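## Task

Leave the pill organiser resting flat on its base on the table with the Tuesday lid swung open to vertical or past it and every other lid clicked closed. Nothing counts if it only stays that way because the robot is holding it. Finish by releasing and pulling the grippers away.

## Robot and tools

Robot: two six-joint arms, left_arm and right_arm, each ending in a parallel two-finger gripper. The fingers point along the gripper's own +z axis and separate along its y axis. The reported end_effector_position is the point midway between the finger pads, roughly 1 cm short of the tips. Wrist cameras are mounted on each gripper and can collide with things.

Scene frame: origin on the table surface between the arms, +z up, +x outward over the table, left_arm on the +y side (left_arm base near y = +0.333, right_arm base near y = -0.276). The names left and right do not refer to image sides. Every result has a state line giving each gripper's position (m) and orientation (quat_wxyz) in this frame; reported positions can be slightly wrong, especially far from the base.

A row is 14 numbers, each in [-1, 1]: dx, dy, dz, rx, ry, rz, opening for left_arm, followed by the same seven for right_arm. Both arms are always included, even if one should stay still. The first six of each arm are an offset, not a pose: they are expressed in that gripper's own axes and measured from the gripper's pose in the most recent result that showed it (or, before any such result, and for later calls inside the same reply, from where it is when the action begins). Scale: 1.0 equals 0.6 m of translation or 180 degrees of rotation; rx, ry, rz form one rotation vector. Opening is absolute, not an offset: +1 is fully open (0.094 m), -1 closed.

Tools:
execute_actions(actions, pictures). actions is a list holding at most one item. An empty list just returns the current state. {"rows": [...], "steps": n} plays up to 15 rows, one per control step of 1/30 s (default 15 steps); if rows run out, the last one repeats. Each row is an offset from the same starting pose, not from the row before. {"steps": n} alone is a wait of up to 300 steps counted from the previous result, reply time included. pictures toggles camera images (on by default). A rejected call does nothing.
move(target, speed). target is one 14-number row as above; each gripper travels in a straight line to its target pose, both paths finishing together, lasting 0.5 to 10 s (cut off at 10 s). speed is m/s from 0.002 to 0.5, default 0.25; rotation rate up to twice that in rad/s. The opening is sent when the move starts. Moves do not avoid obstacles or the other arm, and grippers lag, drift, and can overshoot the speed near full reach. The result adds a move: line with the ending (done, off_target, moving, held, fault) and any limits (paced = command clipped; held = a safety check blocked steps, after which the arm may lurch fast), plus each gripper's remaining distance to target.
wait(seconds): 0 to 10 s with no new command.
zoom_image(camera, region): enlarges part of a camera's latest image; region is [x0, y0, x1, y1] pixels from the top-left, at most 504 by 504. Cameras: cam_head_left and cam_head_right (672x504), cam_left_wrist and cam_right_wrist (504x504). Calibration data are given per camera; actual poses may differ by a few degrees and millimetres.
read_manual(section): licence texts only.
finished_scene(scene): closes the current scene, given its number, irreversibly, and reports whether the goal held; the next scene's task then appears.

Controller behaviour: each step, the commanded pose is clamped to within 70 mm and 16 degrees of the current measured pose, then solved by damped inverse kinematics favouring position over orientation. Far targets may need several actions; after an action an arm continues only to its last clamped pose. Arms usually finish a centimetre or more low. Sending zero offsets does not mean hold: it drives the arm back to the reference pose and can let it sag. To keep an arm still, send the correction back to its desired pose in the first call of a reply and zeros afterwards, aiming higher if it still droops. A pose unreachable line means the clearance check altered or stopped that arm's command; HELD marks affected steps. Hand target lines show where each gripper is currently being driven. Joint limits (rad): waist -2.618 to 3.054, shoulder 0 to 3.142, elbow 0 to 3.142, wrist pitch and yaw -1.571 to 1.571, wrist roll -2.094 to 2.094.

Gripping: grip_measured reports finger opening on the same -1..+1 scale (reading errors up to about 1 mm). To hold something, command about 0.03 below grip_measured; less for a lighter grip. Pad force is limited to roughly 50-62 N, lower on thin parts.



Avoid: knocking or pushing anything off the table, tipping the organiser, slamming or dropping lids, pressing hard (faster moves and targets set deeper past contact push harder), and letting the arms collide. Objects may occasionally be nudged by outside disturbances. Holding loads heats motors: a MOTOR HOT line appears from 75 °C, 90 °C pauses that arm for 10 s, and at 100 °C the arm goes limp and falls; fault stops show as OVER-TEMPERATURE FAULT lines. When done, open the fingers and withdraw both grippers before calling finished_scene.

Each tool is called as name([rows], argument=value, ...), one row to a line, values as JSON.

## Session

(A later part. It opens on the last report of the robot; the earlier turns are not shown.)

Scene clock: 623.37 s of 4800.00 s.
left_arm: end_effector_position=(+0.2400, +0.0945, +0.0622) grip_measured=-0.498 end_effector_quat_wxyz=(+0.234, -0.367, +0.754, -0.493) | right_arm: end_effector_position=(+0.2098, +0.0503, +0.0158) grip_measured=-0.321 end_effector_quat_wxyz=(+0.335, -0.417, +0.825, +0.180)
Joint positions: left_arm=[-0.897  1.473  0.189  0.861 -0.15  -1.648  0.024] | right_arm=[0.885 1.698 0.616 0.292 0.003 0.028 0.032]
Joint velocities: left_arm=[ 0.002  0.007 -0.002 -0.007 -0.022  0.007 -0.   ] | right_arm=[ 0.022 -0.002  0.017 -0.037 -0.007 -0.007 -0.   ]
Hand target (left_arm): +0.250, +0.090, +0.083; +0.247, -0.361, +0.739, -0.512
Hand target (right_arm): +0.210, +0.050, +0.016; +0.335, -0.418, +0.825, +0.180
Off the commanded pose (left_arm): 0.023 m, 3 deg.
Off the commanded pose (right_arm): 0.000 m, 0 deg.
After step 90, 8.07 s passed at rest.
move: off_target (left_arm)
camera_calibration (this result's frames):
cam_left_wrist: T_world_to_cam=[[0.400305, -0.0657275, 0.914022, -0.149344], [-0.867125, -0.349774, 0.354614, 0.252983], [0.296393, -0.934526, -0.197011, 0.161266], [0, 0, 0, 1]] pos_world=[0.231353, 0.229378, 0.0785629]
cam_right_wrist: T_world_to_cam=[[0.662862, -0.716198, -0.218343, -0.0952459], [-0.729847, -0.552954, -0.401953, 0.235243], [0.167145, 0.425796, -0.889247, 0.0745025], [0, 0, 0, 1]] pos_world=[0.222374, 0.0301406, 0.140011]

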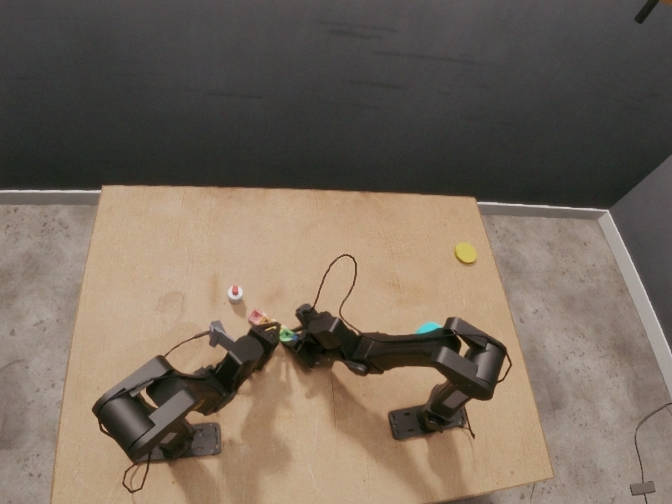

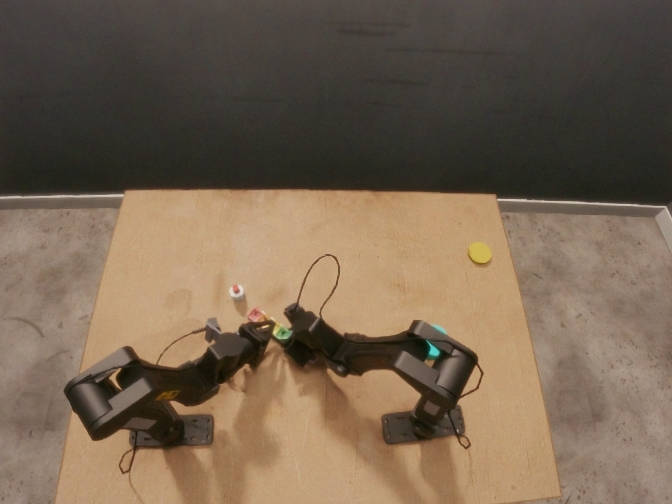

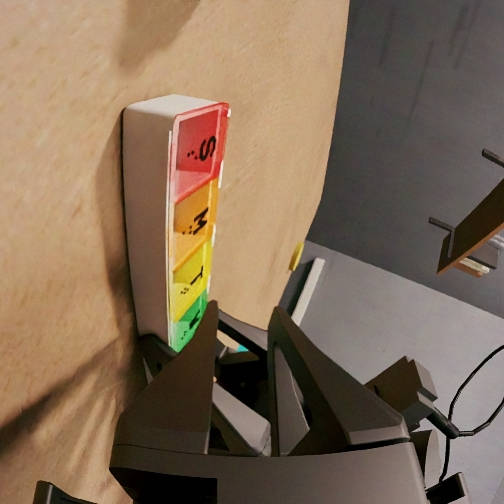

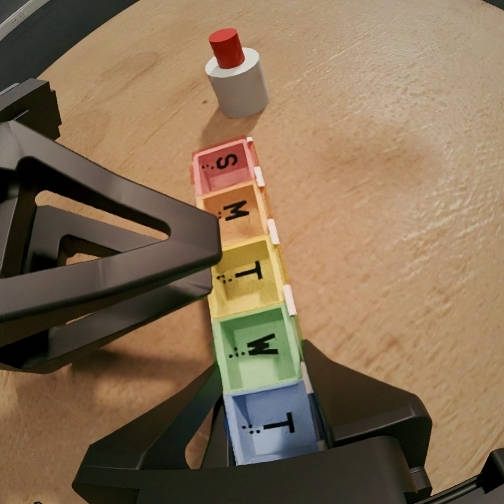

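move(target=[-0.002,0.0175,-0.031,0,0,0,0.0,0,0,0,0,0,0,-0.42], speed=0.05)

Scene clock: 639.93 s of 4800.00 s.
left_arm: end_effector_position=(+0.2268, +0.1069, +0.0564) grip_measured=-0.002 end_effector_quat_wxyz=(+0.228, -0.371, +0.756, -0.489) | right_arm: end_effector_position=(+0.2097, +0.0503, +0.0158) grip_measured=-0.321 end_effector_quat_wxyz=(+0.335, -0.417, +0.825, +0.181)
Joint positions: left_arm=[-0.902  1.414  0.124  0.853 -0.15  -1.659  0.047] | right_arm=[0.885 1.698 0.616 0.292 0.002 0.028 0.032]
Joint velocities: left_arm=[ 0.002 -0.012 -0.007  0.022 -0.022 -0.051 -0.   ] | right_arm=[-0.007 -0.002 -0.007 -0.022 -0.081  0.051 -0.001]
Hand target (left_arm): +0.224, +0.108, +0.060; +0.233, -0.367, +0.754, -0.493
Hand target (right_arm): +0.210, +0.050, +0.016; +0.335, -0.417, +0.825, +0.181
Off the commanded pose (left_arm): 0.005 m, 1 deg.
Off the commanded pose (right_arm): 0.000 m, 0 deg.
After step 90, 12.80 s passed at rest.
move: done
camera_calibration (this result's frames):
cam_left_wrist: T_world_to_cam=[[0.414624, -0.068157, 0.907437, -0.140494], [-0.861457, -0.350716, 0.367274, 0.246078], [0.29322, -0.933998, -0.20413, 0.176696], [0, 0, 0, 1]] pos_world=[0.218427, 0.241761, 0.0731809]
cam_right_wrist: T_world_to_cam=[[0.663006, -0.715987, -0.218601, -0.0952178], [-0.729788, -0.553088, -0.401875, 0.235217], [0.166832, 0.425978, -0.889219, 0.0745511], [0, 0, 0, 1]] pos_world=[0.222351, 0.0301636, 0.140005]

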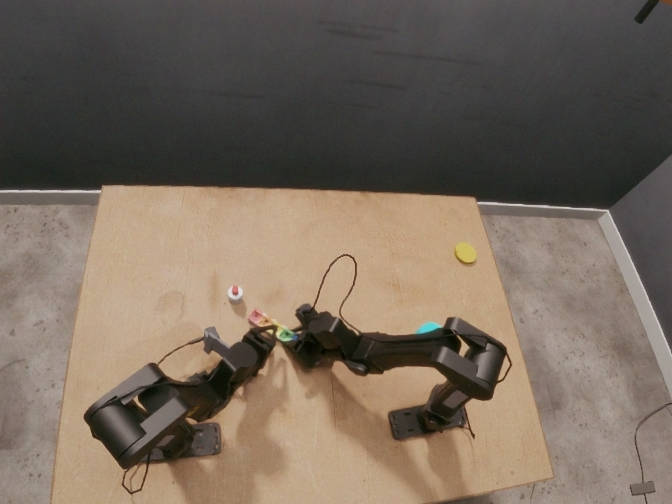

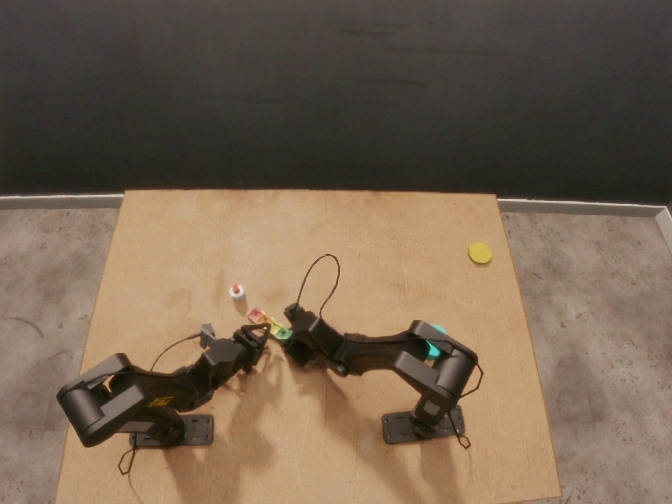

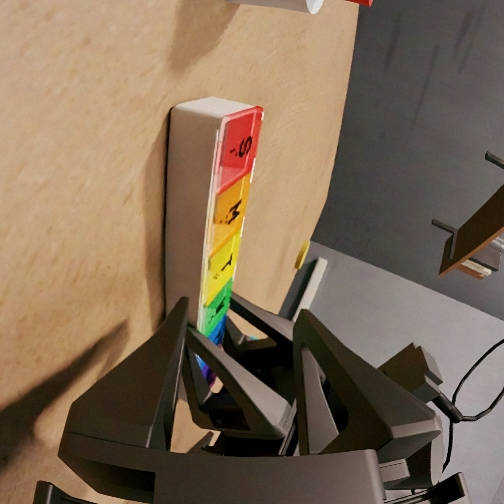

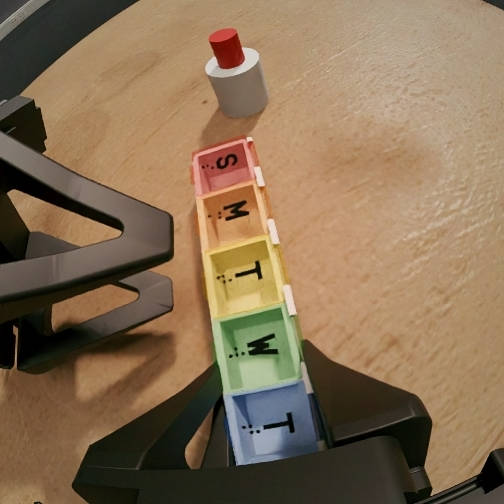

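move(target=[-0.002,-0.0105,0.032,0,0,0,0.0,0,0,0,0,0,0,-0.42], speed=0.03)

Scene clock: 644.77 s of 4800.00 s.
left_arm: end_effector_position=(+0.2332, +0.1017, +0.0445) grip_measured=-0.002 end_effector_quat_wxyz=(+0.219, -0.375, +0.764, -0.477) | right_arm: end_effector_position=(+0.2097, +0.0503, +0.0158) grip_measured=-0.321 end_effector_quat_wxyz=(+0.335, -0.417, +0.825, +0.181)
Joint positions: left_arm=[-0.887  1.508  0.16   0.879 -0.128 -1.662  0.047] | right_arm=[0.885 1.698 0.616 0.292 0.002 0.028 0.032]
Joint velocities: left_arm=[-0.007  0.002 -0.002 -0.037 -0.037 -0.037 -0.001] | right_arm=[-0.002 -0.012 -0.007 -0.037 -0.022 -0.007 -0.   ]
Hand target (left_arm): +0.243, +0.096, +0.054; +0.228, -0.371, +0.756, -0.488
Hand target (right_arm): +0.210, +0.050, +0.016; +0.335, -0.417, +0.825, +0.181
Off the commanded pose (left_arm): 0.015 m, 2 deg.
Off the commanded pose (right_arm): 0.000 m, 0 deg.
After step 90, 0.90 s passed at rest.
move: off_target (left_arm)
camera_calibration (this result's frames):
cam_left_wrist: T_world_to_cam=[[0.44215, -0.084225, 0.892978, -0.136842], [-0.850916, -0.354209, 0.387915, 0.251098], [0.283629, -0.931366, -0.228282, 0.170546], [0, 0, 0, 1]] pos_world=[0.225796, 0.236256, 0.0637249]
cam_right_wrist: T_world_to_cam=[[0.663006, -0.715987, -0.218601, -0.0952178], [-0.729788, -0.553088, -0.401875, 0.235217], [0.166832, 0.425978, -0.889219, 0.0745511], [0, 0, 0, 1]] pos_world=[0.222351, 0.0301636, 0.140005]

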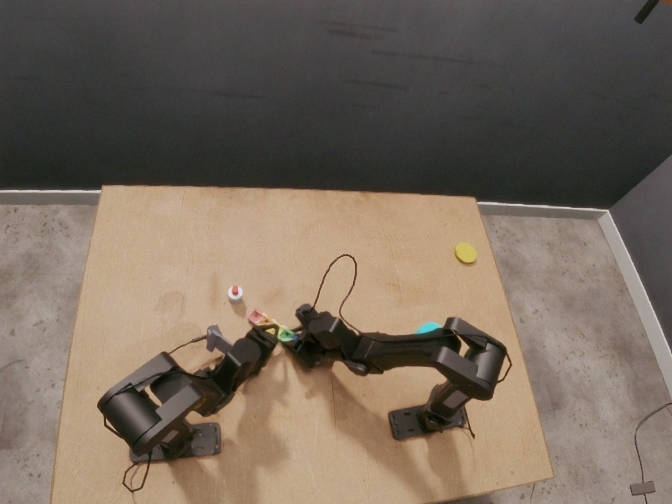

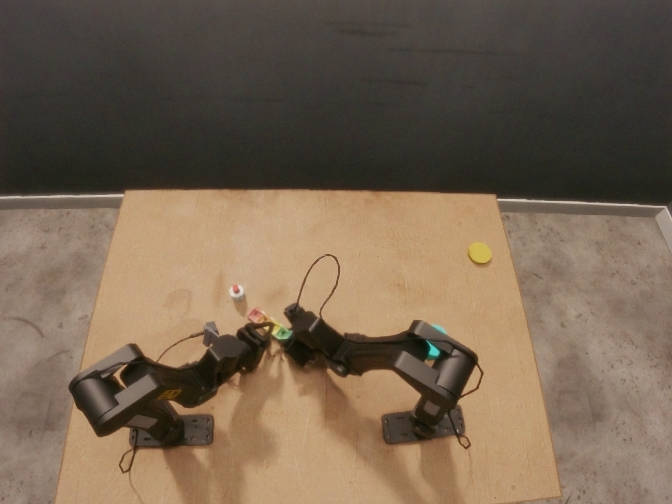

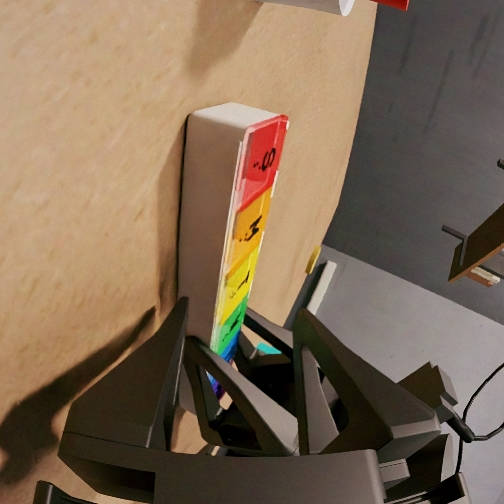

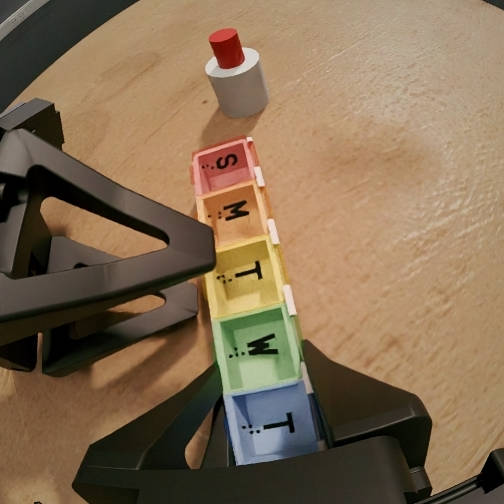

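execute_actions([
  {"rows":[[-0.002,-0.0227,0.016,0.012,0,0,0,0,0,0,0,0,0,-0.42],[-0.002,-0.0255,0.016,0.0142,0,0,0,0,0,0,0,0,0,-0.42],[-0.002,-0.0283,0.016,0.0164,0,0,0,0,0,0,0,0,0,-0.42],[-0.002,-0.0311,0.016,0.0186,0,0,0,0,0,0,0,0,0,-0.42],[-0.002,-0.0339,0.016,0.0208,0,0,0,0,0,0,0,0,0,-0.42],[-0.002,-0.0367,0.016,0.023,0,0,0,0,0,0,0,0,0,-0.42],[-0.002,-0.0395,0.016,0.0252,0,0,0,0,0,0,0,0,0,-0.42],[-0.002,-0.0423,0.016,0.0274,0,0,0,0,0,0,0,0,0,-0.42],[-0.002,-0.0451,0.016,0.0296,0,0,0,0,0,0,0,0,0,-0.42],[-0.002,-0.0479,0.016,0.0318,0,0,0,0,0,0,0,0,0,-0.42],[-0.002,-0.0507,0.016,0.034,0,0,0,0,0,0,0,0,0,-0.42],[-0.002,-0.0535,0.016,0.0362,0,0,0,0,0,0,0,0,0,-0.42],[-0.002,-0.0563,0.016,0.0384,0,0,0,0,0,0,0,0,0,-0.42],[-0.002,-0.059,0.016,0.0405,0,0,0,0,0,0,0,0,0,-0.42]],"steps":15},
])

Scene clock: 658.77 s of 4800.00 s.
left_arm: end_effector_position=(+0.2387, +0.0976, +0.0526) grip_measured=-0.002 end_effector_quat_wxyz=(+0.225, -0.369, +0.752, -0.498) | right_arm: end_effector_position=(+0.2098, +0.0503, +0.0159) grip_measured=-0.321 end_effector_quat_wxyz=(+0.335, -0.417, +0.825, +0.181)
Joint positions: left_arm=[-0.878  1.542  0.16   0.964 -0.119 -1.655  0.047] | right_arm=[0.885 1.698 0.616 0.293 0.003 0.029 0.032]
Joint velocities: left_arm=[ 0.012  0.085  0.007  0.11   0.022  0.037 -0.001] | right_arm=[-0.002  0.017 -0.002  0.037 -0.007 -0.037 -0.001]
Hand target (left_arm): +0.252, +0.089, +0.072; +0.242, -0.360, +0.733, -0.524
Hand target (right_arm): +0.210, +0.050, +0.016; +0.335, -0.417, +0.825, +0.181
Off the commanded pose (left_arm): 0.026 m, 4 deg.
Off the commanded pose (right_arm): 0.000 m, 0 deg.
Steps of this call (steps 1 to 90: nothing new was sent; then 10.50 s passed at rest; steps 91 to 105: all 15 steps of this action). Readings (end_effector_position):
91: left_arm (+0.2334, +0.1012, +0.0449) | right_arm (+0.2097, +0.0503, +0.0158)
92: left_arm (+0.2338, +0.1011, +0.0442) | right_arm (+0.2097, +0.0503, +0.0158)
94: left_arm (+0.2343, +0.1016, +0.0423) | right_arm (+0.2097, +0.0503, +0.0158)
98: left_arm (+0.2357, +0.1002, +0.0453) | right_arm (+0.2097, +0.0503, +0.0158)
105: the state above
camera_calibration (this result's frames):
cam_left_wrist: T_world_to_cam=[[0.409565, -0.0529018, 0.910746, -0.143115], [-0.865329, -0.338673, 0.369468, 0.254072], [0.288899, -0.939416, -0.184486, 0.164339], [0, 0, 0, 1]] pos_world=[0.230993, 0.232859, 0.0667879]
cam_right_wrist: T_world_to_cam=[[0.662425, -0.716421, -0.218936, -0.0951047], [-0.730236, -0.552308, -0.402133, 0.23538], [0.167176, 0.426258, -0.88902, 0.0744983], [0, 0, 0, 1]] pos_world=[0.222429, 0.0301121, 0.140063]

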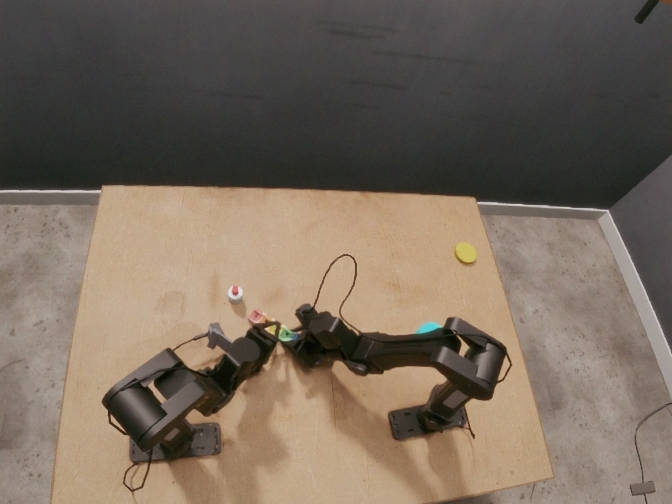

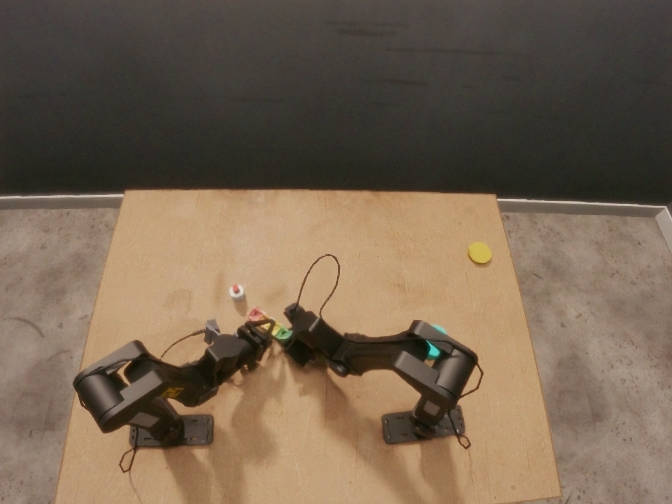

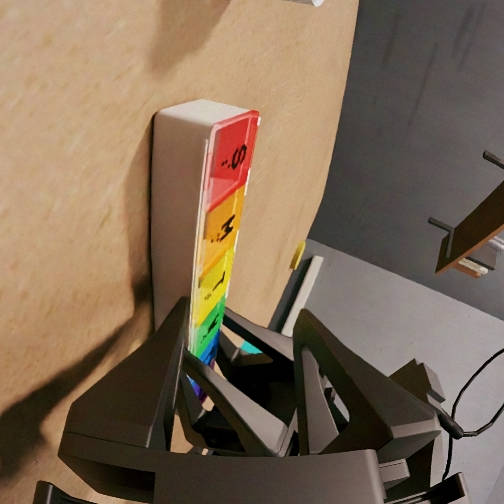

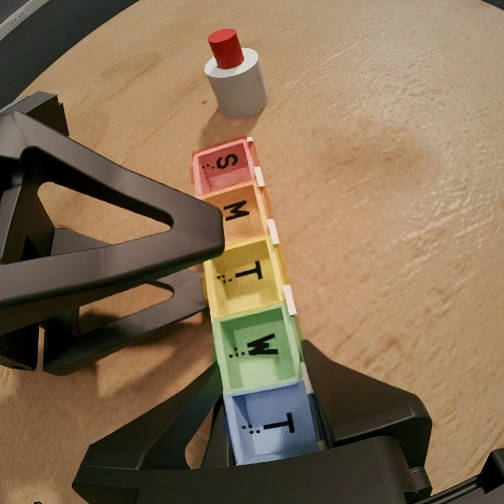

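execute_actions(actions=[])

Scene clock: 661.13 s of 4800.00 s.
left_arm: end_effector_position=(+0.2390, +0.0973, +0.0525) grip_measured=-0.002 end_effector_quat_wxyz=(+0.226, -0.368, +0.752, -0.498) | right_arm: end_effector_position=(+0.2099, +0.0503, +0.0159) grip_measured=-0.321 end_effector_quat_wxyz=(+0.335, -0.416, +0.826, +0.181)
Joint positions: left_arm=[-0.878  1.548  0.16   0.972 -0.119 -1.653  0.047] | right_arm=[0.885 1.698 0.616 0.293 0.003 0.03  0.032]
Joint velocities: left_arm=[-0.002 -0.007 -0.007 -0.037 -0.022  0.007 -0.   ] | right_arm=[-0.017 -0.012 -0.012  0.022 -0.066 -0.095 -0.   ]
Hand target (left_arm): +0.252, +0.089, +0.072; +0.242, -0.360, +0.733, -0.524
Hand target (right_arm): +0.210, +0.050, +0.016; +0.335, -0.417, +0.825, +0.181
Off the commanded pose (left_arm): 0.026 m, 4 deg.
Off the commanded pose (right_arm): 0.000 m, 0 deg.
Steps of this call (steps 1 to 71: nothing new was sent). Readings (end_effector_position):
1: left_arm (+0.2388, +0.0975, +0.0525) | right_arm (+0.2098, +0.0503, +0.0159)
2: left_arm (+0.2389, +0.0974, +0.0526) | right_arm (+0.2098, +0.0503, +0.0159)
4: left_arm (+0.2390, +0.0973, +0.0526) | right_arm (+0.2099, +0.0503, +0.0159)
8: left_arm (+0.2390, +0.0973, +0.0525) | right_arm (+0.2099, +0.0503, +0.0159)
71: the state above
camera_calibration (this result's frames):
cam_left_wrist: T_world_to_cam=[[0.406667, -0.053535, 0.912007, -0.142497], [-0.86684, -0.337821, 0.366696, 0.254675], [0.288464, -0.939687, -0.183787, 0.164031], [0, 0, 0, 1]] pos_world=[0.231394, 0.232544, 0.0667164]
cam_right_wrist: T_world_to_cam=[[0.661797, -0.716924, -0.21919, -0.0950082], [-0.730771, -0.551655, -0.402058, 0.235478], [0.167328, 0.426259, -0.888991, 0.0744733], [0, 0, 0, 1]] pos_world=[0.222495, 0.030044, 0.140057]

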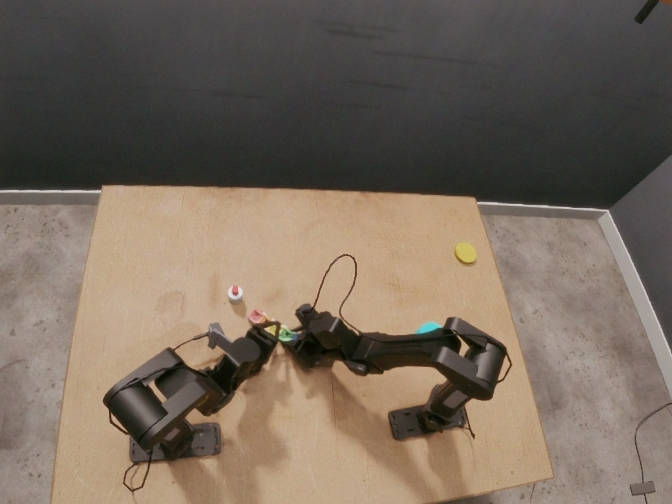

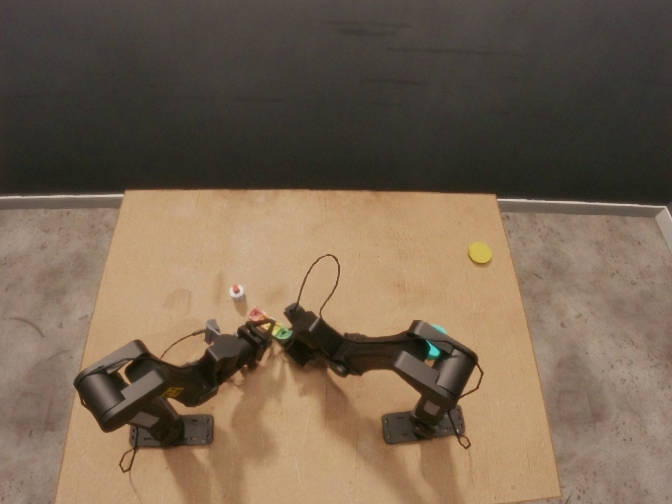

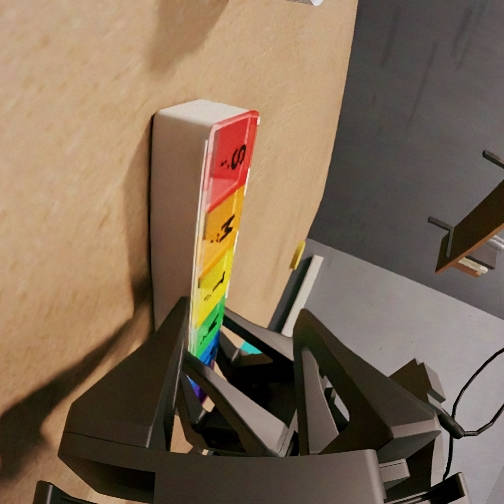

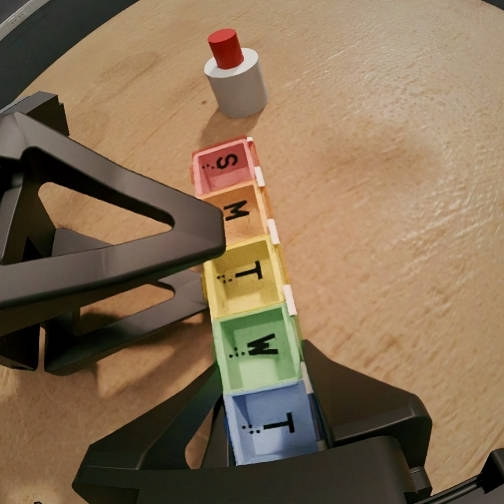

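execute_actions([
  {"rows":[[-0.0025,-0.040,0.012,0.022,0,0,0,0,0,0,0,0,0,-0.42],[-0.0025,-0.045,0.012,0.026,0,0,0,0,0,0,0,0,0,-0.42],[-0.0025,-0.050,0.012,0.030,0,0,0,0,0,0,0,0,0,-0.42],[-0.0025,-0.055,0.012,0.034,0,0,0,0,0,0,0,0,0,-0.42],[-0.0025,-0.060,0.012,0.038,0,0,0,0,0,0,0,0,0,-0.42],[-0.0025,-0.065,0.012,0.042,0,0,0,0,0,0,0,0,0,-0.42],[-0.0025,-0.070,0.012,0.046,0,0,0,0,0,0,0,0,0,-0.42],[-0.0025,-0.075,0.012,0.050,0,0,0,0,0,0,0,0,0,-0.42],[-0.0025,-0.080,0.012,0.054,0,0,0,0,0,0,0,0,0,-0.42],[-0.0025,-0.085,0.012,0.058,0,0,0,0,0,0,0,0,0,-0.42],[-0.0025,-0.090,0.012,0.062,0,0,0,0,0,0,0,0,0,-0.42]],"steps":15},
])

Scene clock: 670.50 s of 4800.00 s.
left_arm: end_effector_position=(+0.2437, +0.0973, +0.0580) grip_measured=-0.001 end_effector_quat_wxyz=(+0.235, -0.363, +0.745, -0.508) | right_arm: end_effector_position=(+0.2142, +0.0505, +0.0186) grip_measured=-0.321 end_effector_quat_wxyz=(+0.344, -0.410, +0.825, +0.178)
Joint positions: left_arm=[-0.865  1.562  0.16   1.017 -0.113 -1.638  0.047] | right_arm=[0.883 1.698 0.616 0.307 0.018 0.034 0.032]
Joint velocities: left_arm=[ 0.002  0.071 -0.022  0.198 -0.022 -0.022 -0.001] | right_arm=[-0.007 -0.007 -0.007 -0.007  0.037 -0.022 -0.001]
Hand target (left_arm): +0.260, +0.084, +0.099; +0.260, -0.345, +0.702, -0.566
Hand target (right_arm): +0.210, +0.050, +0.016; +0.335, -0.417, +0.825, +0.181
Off the commanded pose (left_arm): 0.048 m, 9 deg.
Off the commanded pose (right_arm): 0.005 m, 1 deg.
Steps of this call (steps 1 to 90: nothing new was sent; then 5.87 s passed at rest; steps 91 to 105: all 15 steps of this action). Readings (end_effector_position):
91: left_arm (+0.2390, +0.0973, +0.0525) | right_arm (+0.2099, +0.0502, +0.0159)
92: left_arm (+0.2391, +0.0974, +0.0526) | right_arm (+0.2099, +0.0502, +0.0159)
94: left_arm (+0.2395, +0.0973, +0.0533) | right_arm (+0.2101, +0.0501, +0.0159)
98: left_arm (+0.2409, +0.0974, +0.0555) | right_arm (+0.2113, +0.0504, +0.0169)
105: the state above
camera_calibration (this result's frames):
cam_left_wrist: T_world_to_cam=[[0.38101, -0.0407516, 0.923672, -0.145104], [-0.876195, -0.334835, 0.346653, 0.259945], [0.295151, -0.941395, -0.163282, 0.161026], [0, 0, 0, 1]] pos_world=[0.235522, 0.232715, 0.0702101]
cam_right_wrist: T_world_to_cam=[[0.653863, -0.725333, -0.215303, -0.0950759], [-0.733157, -0.537094, -0.417146, 0.239823], [0.186931, 0.430607, -0.882969, 0.071499], [0, 0, 0, 1]] pos_world=[0.224629, 0.0290578, 0.142702]

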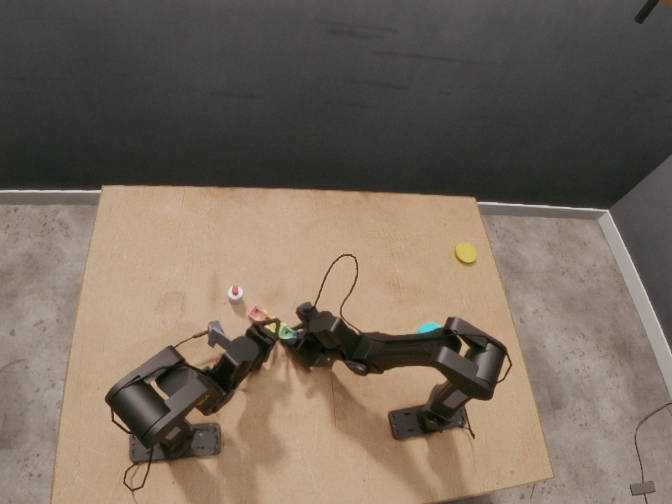

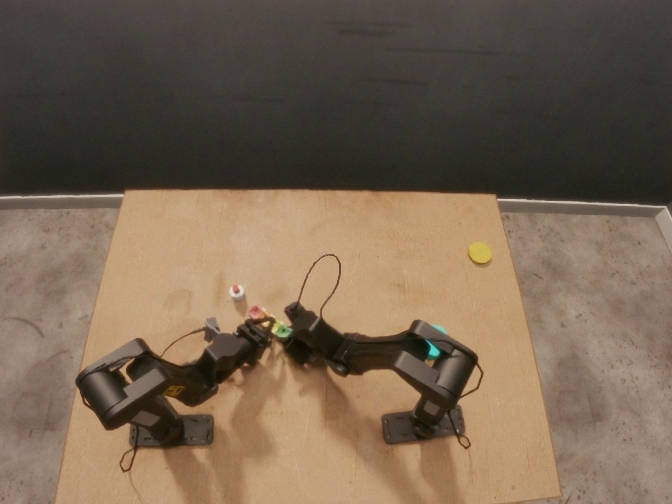

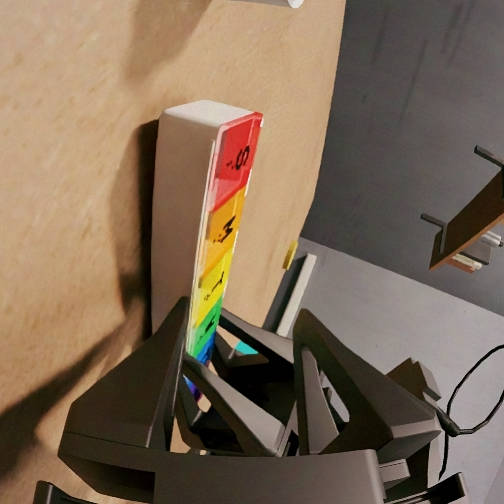

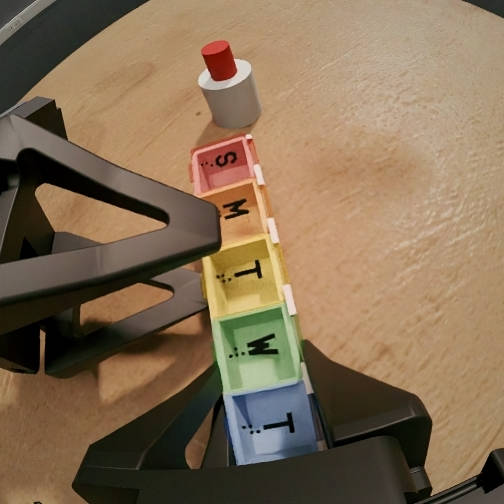

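execute_actions(actions=[])

Scene clock: 680.43 s of 4800.00 s.
left_arm: end_effector_position=(+0.2446, +0.0974, +0.0589) grip_measured=-0.001 end_effector_quat_wxyz=(+0.237, -0.362, +0.744, -0.509) | right_arm: end_effector_position=(+0.2151, +0.0505, +0.0192) grip_measured=-0.321 end_effector_quat_wxyz=(+0.347, -0.409, +0.825, +0.178)
Joint positions: left_arm=[-0.864  1.566  0.16   1.027 -0.116 -1.635  0.047] | right_arm=[0.882 1.698 0.616 0.311 0.022 0.035 0.032]
Joint velocities: left_arm=[-0.002 -0.002 -0.012  0.007  0.037 -0.022 -0.   ] | right_arm=[-0.002 -0.022 -0.017 -0.022 -0.037 -0.007 -0.002]
Hand target (left_arm): +0.260, +0.084, +0.099; +0.260, -0.345, +0.702, -0.566
Hand target (right_arm): +0.210, +0.050, +0.016; +0.335, -0.417, +0.825, +0.181
Off the commanded pose (left_arm): 0.047 m, 9 deg.
Off the commanded pose (right_arm): 0.006 m, 2 deg.
Steps of this call (steps 1 to 90: nothing new was sent; then 6.93 s passed at rest). Readings (end_effector_position):
1: left_arm (+0.2438, +0.0972, +0.0580) | right_arm (+0.2143, +0.0504, +0.0186)
2: left_arm (+0.2440, +0.0973, +0.0581) | right_arm (+0.2145, +0.0503, +0.0186)
4: left_arm (+0.2442, +0.0972, +0.0584) | right_arm (+0.2147, +0.0503, +0.0188)
8: left_arm (+0.2445, +0.0973, +0.0587) | right_arm (+0.2150, +0.0504, +0.0190)
90: the state above
camera_calibration (this result's frames):
cam_left_wrist: T_world_to_cam=[[0.375224, -0.0394127, 0.926096, -0.145062], [-0.87783, -0.335977, 0.34137, 0.261267], [0.297693, -0.941045, -0.160664, 0.160142], [0, 0, 0, 1]] pos_world=[0.236106, 0.232763, 0.0708821]
cam_right_wrist: T_world_to_cam=[[0.652403, -0.727015, -0.214054, -0.0951636], [-0.733268, -0.53414, -0.420729, 0.240755], [0.191541, 0.431444, -0.881571, 0.0707853], [0, 0, 0, 1]] pos_world=[0.225065, 0.0288716, 0.143325]

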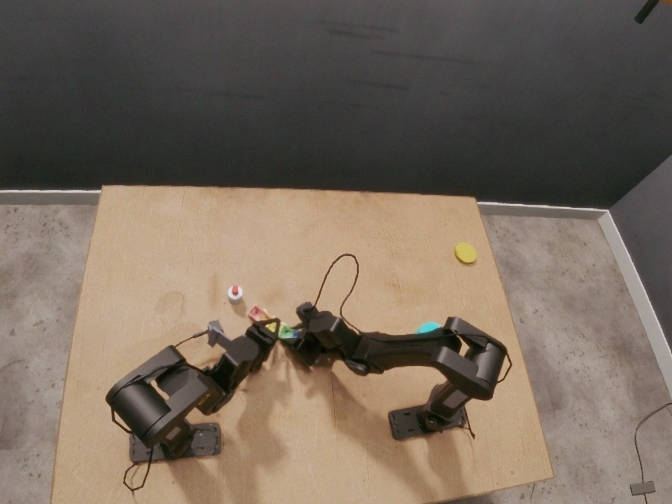

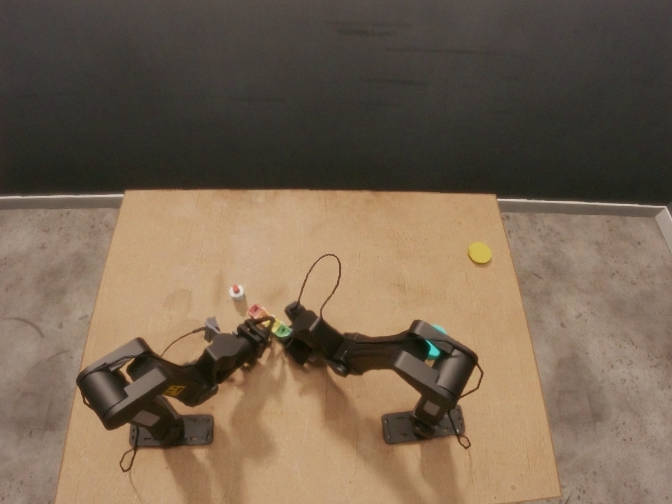

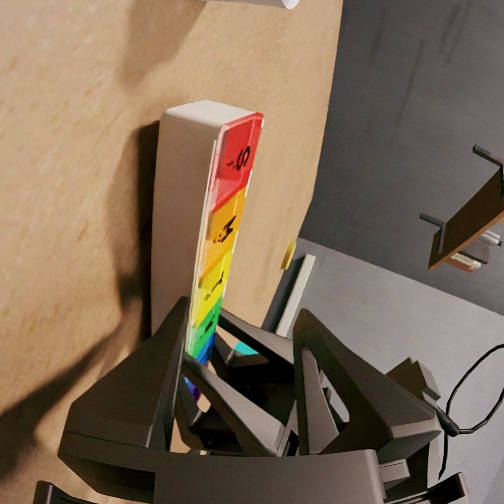

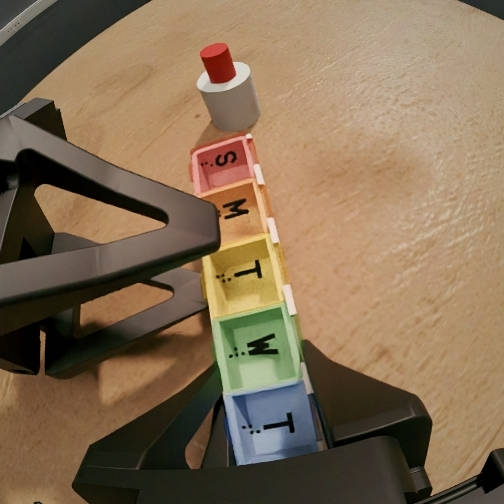

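execute_actions([
  {"rows":[[0.0025,-0.075,0.008,0.05,0,0,0.0, 0.030,0,0.02,0,0,0,-0.42]],"steps":15},
])

Scene clock: 724.60 s of 4800.00 s.
left_arm: end_effector_position=(+0.2513, +0.0932, +0.0817) grip_measured=-0.001 end_effector_quat_wxyz=(+0.254, -0.354, +0.716, -0.545) | right_arm: end_effector_position=(+0.2215, +0.0582, +0.0155) grip_measured=-0.321 end_effector_quat_wxyz=(+0.368, -0.402, +0.817, +0.188)
Joint positions: left_arm=[-0.864  1.566  0.16   1.124 -0.125 -1.629  0.047] | right_arm=[0.882 1.752 0.604 0.428 0.026 0.038 0.032]
Joint velocities: left_arm=[-0.017  0.002  0.002  0.081 -0.007 -0.022  0.001] | right_arm=[ 0.012  0.017 -0.017  0.051 -0.022 -0.022  0.001]
Hand target (left_arm): +0.259, +0.084, +0.099; +0.265, -0.342, +0.702, -0.566
Hand target (right_arm): +0.213, +0.048, -0.002; +0.346, -0.409, +0.825, +0.178
Off the commanded pose (left_arm): 0.022 m, 3 deg.
Off the commanded pose (right_arm): 0.022 m, 3 deg.
Steps of this call (steps 1 to 90: nothing new was sent; then 40.67 s passed at rest; steps 91 to 105: all 15 steps of this action). Readings (end_effector_position):
91: left_arm (+0.2449, +0.0976, +0.0590) | right_arm (+0.2158, +0.0510, +0.0188)
92: left_arm (+0.2458, +0.0985, +0.0593) | right_arm (+0.2172, +0.0528, +0.0187)
94: left_arm (+0.2467, +0.1000, +0.0587) | right_arm (+0.2193, +0.0555, +0.0182)
98: left_arm (+0.2494, +0.0958, +0.0719) | right_arm (+0.2208, +0.0573, +0.0154)
105: the state above
camera_calibration (this result's frames):
cam_left_wrist: T_world_to_cam=[[0.306966, 0.0234769, 0.951431, -0.159617], [-0.898555, -0.322301, 0.29786, 0.265404], [0.31364, -0.946346, -0.0778402, 0.147589], [0, 0, 0, 1]] pos_world=[0.241187, 0.228957, 0.0842995]
cam_right_wrist: T_world_to_cam=[[0.654982, -0.721524, -0.224504, -0.0952218], [-0.72297, -0.511941, -0.463931, 0.245059], [0.219804, 0.466176, -0.856952, 0.0543537], [0, 0, 0, 1]] pos_world=[0.227592, 0.0314127, 0.138891]

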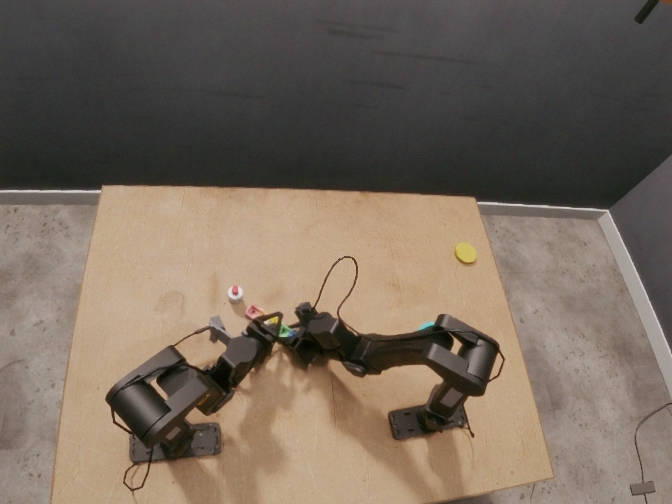

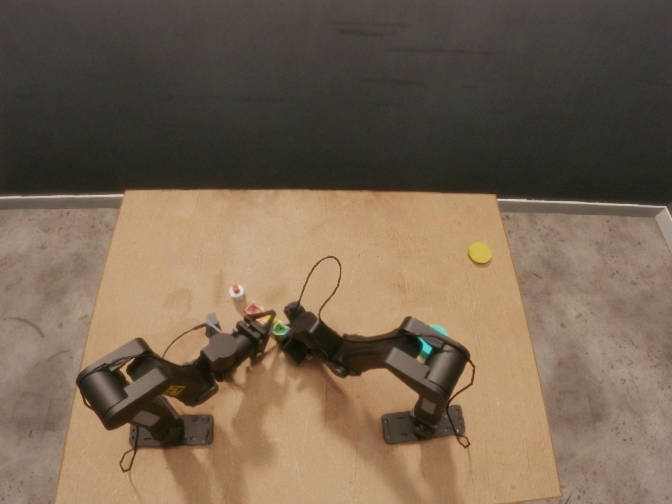

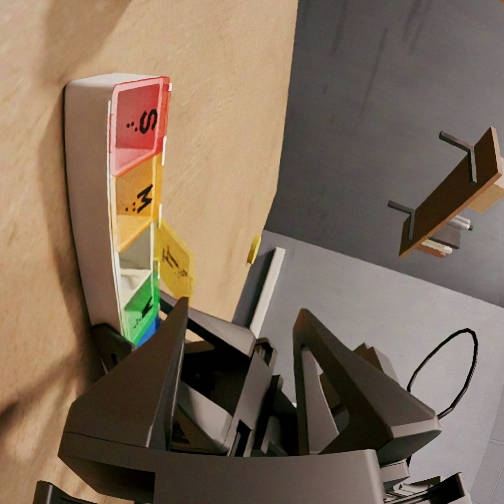

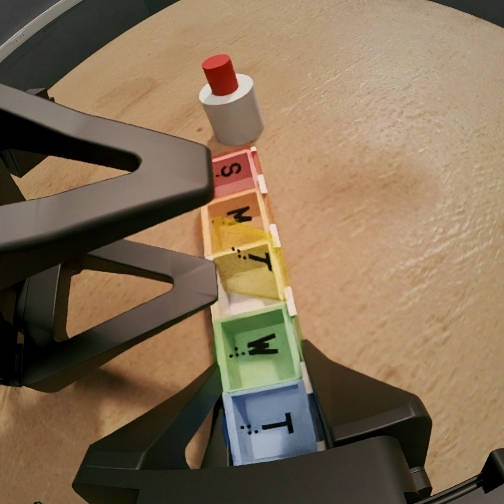

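zoom_image(camera="cam_left_wrist", region=[60, 60, 300, 340])

execute_actions([
  {"rows":[[0,0,0,0,0,0,0.0, -0.005,0,-0.005,0,0,0,-0.42]],"steps":6},
])

Region (60, 60, 300, 340) of cam_left_wrist's 504x504 image, scaled by 1.800, with more detail than that image has; it fills the left 432 columns of this view, and the rest is white.

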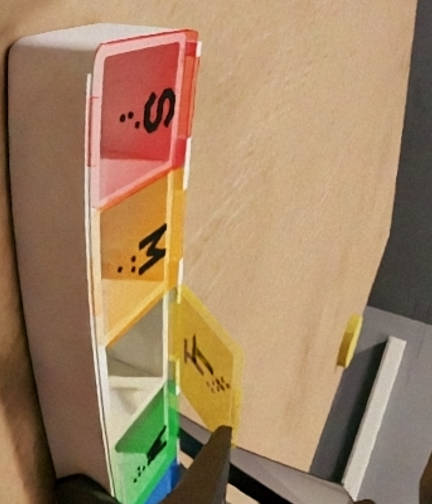

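Scene clock: 738.33 s of 4800.00 s.
left_arm: end_effector_position=(+0.2514, +0.0929, +0.0825) grip_measured=-0.001 end_effector_quat_wxyz=(+0.253, -0.355, +0.715, -0.547) | right_arm: end_effector_position=(+0.2215, +0.0582, +0.0156) grip_measured=-0.321 end_effector_quat_wxyz=(+0.368, -0.402, +0.817, +0.188)
Joint positions: left_arm=[-0.864  1.566  0.16   1.127 -0.124 -1.633  0.047] | right_arm=[0.882 1.752 0.604 0.428 0.026 0.038 0.032]
Joint velocities: left_arm=[-0.002 -0.002 -0.022 -0.022  0.081 -0.022  0.   ] | right_arm=[-0.007  0.007 -0.042  0.007  0.037  0.051 -0.   ]
Hand target (left_arm): +0.251, +0.093, +0.082; +0.254, -0.354, +0.716, -0.545
Hand target (right_arm): +0.221, +0.058, +0.020; +0.368, -0.402, +0.817, +0.188
Off the commanded pose (left_arm): 0.001 m, 0 deg.
Off the commanded pose (right_arm): 0.004 m, 0 deg.
Steps of this call (steps 1 to 90: nothing new was sent; then 10.53 s passed at rest; steps 91 to 96: all 6 steps of this action). Readings (end_effector_position):
91: left_arm (+0.2516, +0.0926, +0.0837) | right_arm (+0.2215, +0.0582, +0.0156)
92: left_arm (+0.2516, +0.0927, +0.0835) | right_arm (+0.2215, +0.0582, +0.0156)
94: left_arm (+0.2514, +0.0928, +0.0828) | right_arm (+0.2215, +0.0582, +0.0156)
96: the state above
camera_calibration (this result's frames):
cam_left_wrist: T_world_to_cam=[[0.307236, 0.0290953, 0.951188, -0.160975], [-0.898331, -0.320956, 0.299981, 0.264787], [0.314017, -0.946647, -0.0724721, 0.146857], [0, 0, 0, 1]] pos_world=[0.241208, 0.22869, 0.0843298]
cam_right_wrist: T_world_to_cam=[[0.655031, -0.721454, -0.224588, -0.0952058], [-0.722869, -0.511795, -0.464248, 0.245119], [0.219991, 0.466444, -0.856758, 0.054323], [0, 0, 0, 1]] pos_world=[0.227601, 0.0314254, 0.138956]

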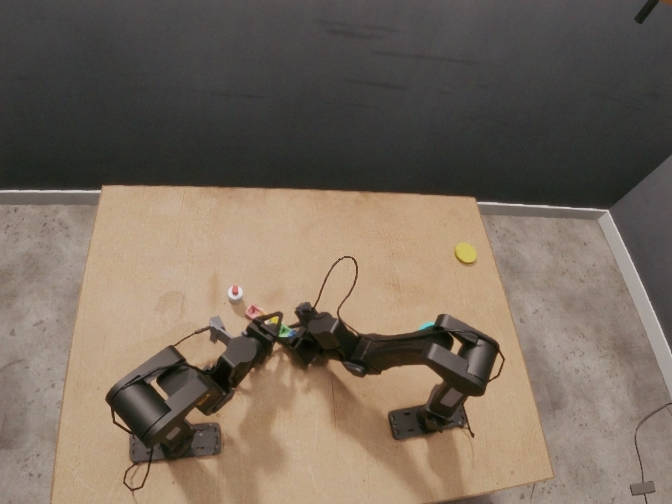

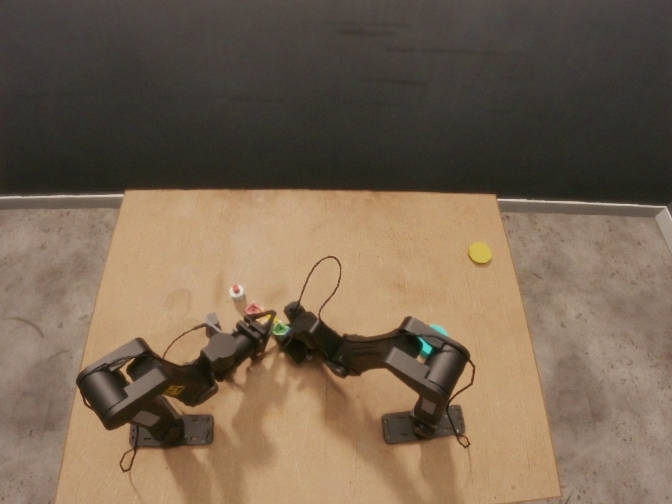

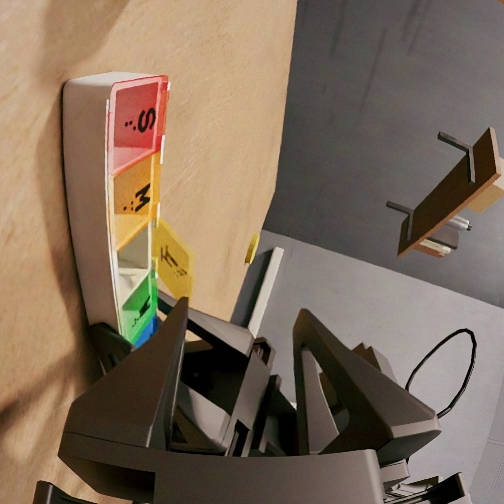

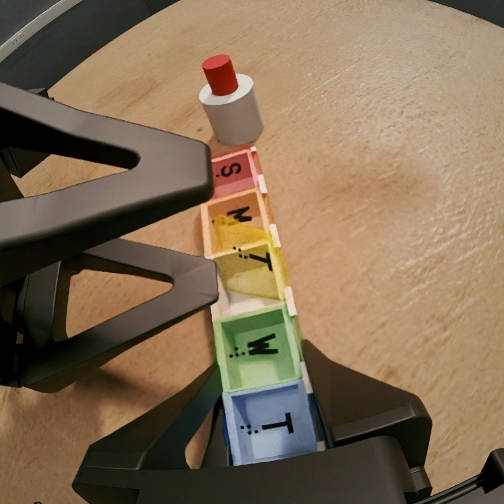

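move(target=[-0.02,0.0215,-0.0145,0,0,0,0.0, -0.004,0,-0.004,0,0,0,-0.42], speed=0.05)

Scene clock: 746.83 s of 4800.00 s.
left_arm: end_effector_position=(+0.2505, +0.1049, +0.0777) grip_measured=-0.001 end_effector_quat_wxyz=(+0.249, -0.357, +0.711, -0.553) | right_arm: end_effector_position=(+0.2215, +0.0583, +0.0156) grip_measured=-0.321 end_effector_quat_wxyz=(+0.368, -0.402, +0.817, +0.188)
Joint positions: left_arm=[-0.814  1.6    0.114  1.218 -0.07  -1.632  0.047] | right_arm=[0.882 1.752 0.604 0.429 0.026 0.038 0.032]
Joint velocities: left_arm=[ 0.002 -0.007  0.002  0.022 -0.022 -0.051 -0.   ] | right_arm=[-0.002 -0.002 -0.002 -0.066  0.037 -0.022 -0.001]
Hand target (left_arm): +0.249, +0.110, +0.072; +0.254, -0.355, +0.715, -0.546
Hand target (right_arm): +0.221, +0.058, +0.019; +0.368, -0.402, +0.817, +0.188
Off the commanded pose (left_arm): 0.007 m, 1 deg.
Off the commanded pose (right_arm): 0.003 m, 0 deg.
After step 90, 4.47 s passed at rest.
move: done
camera_calibration (this result's frames):
cam_left_wrist: T_world_to_cam=[[0.30845, 0.0446845, 0.95019, -0.158408], [-0.898801, -0.313387, 0.306506, 0.268064], [0.311473, -0.948574, -0.0565018, 0.157756], [0, 0, 0, 1]] pos_world=[0.24066, 0.240729, 0.0772682]
cam_right_wrist: T_world_to_cam=[[0.655079, -0.721383, -0.224671, -0.0951897], [-0.722768, -0.51165, -0.464566, 0.245178], [0.220177, 0.466713, -0.856564, 0.0542922], [0, 0, 0, 1]] pos_world=[0.22761, 0.0314381, 0.13902]

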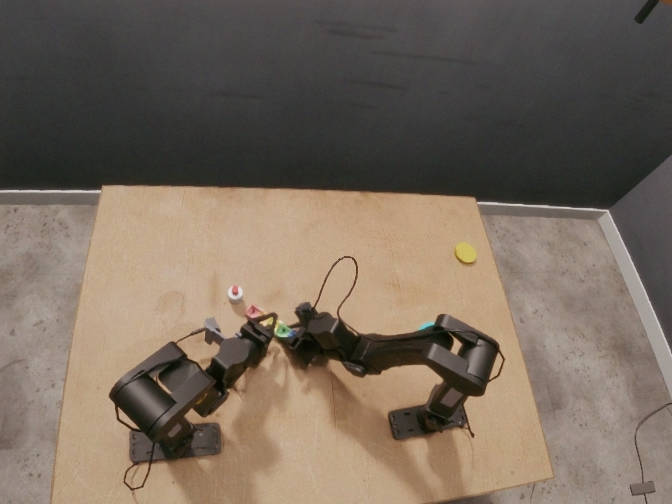

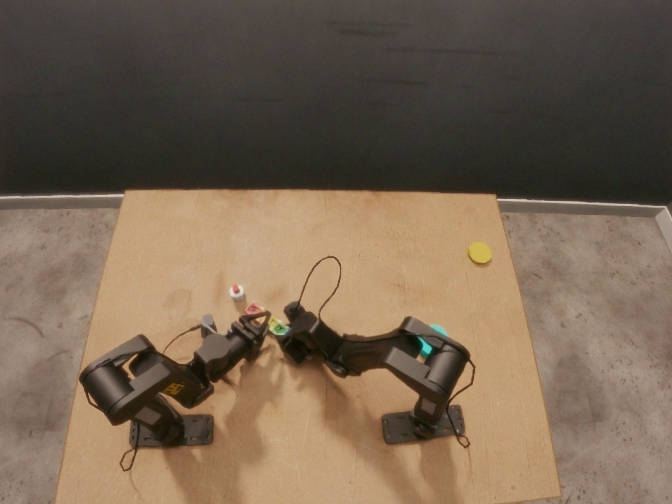

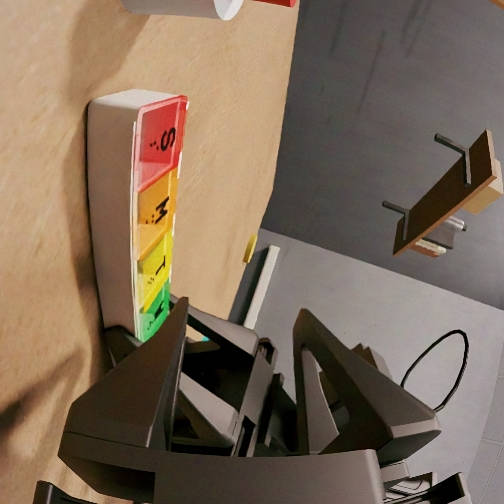

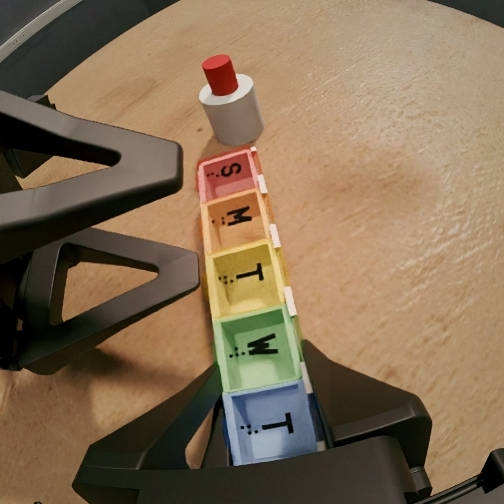

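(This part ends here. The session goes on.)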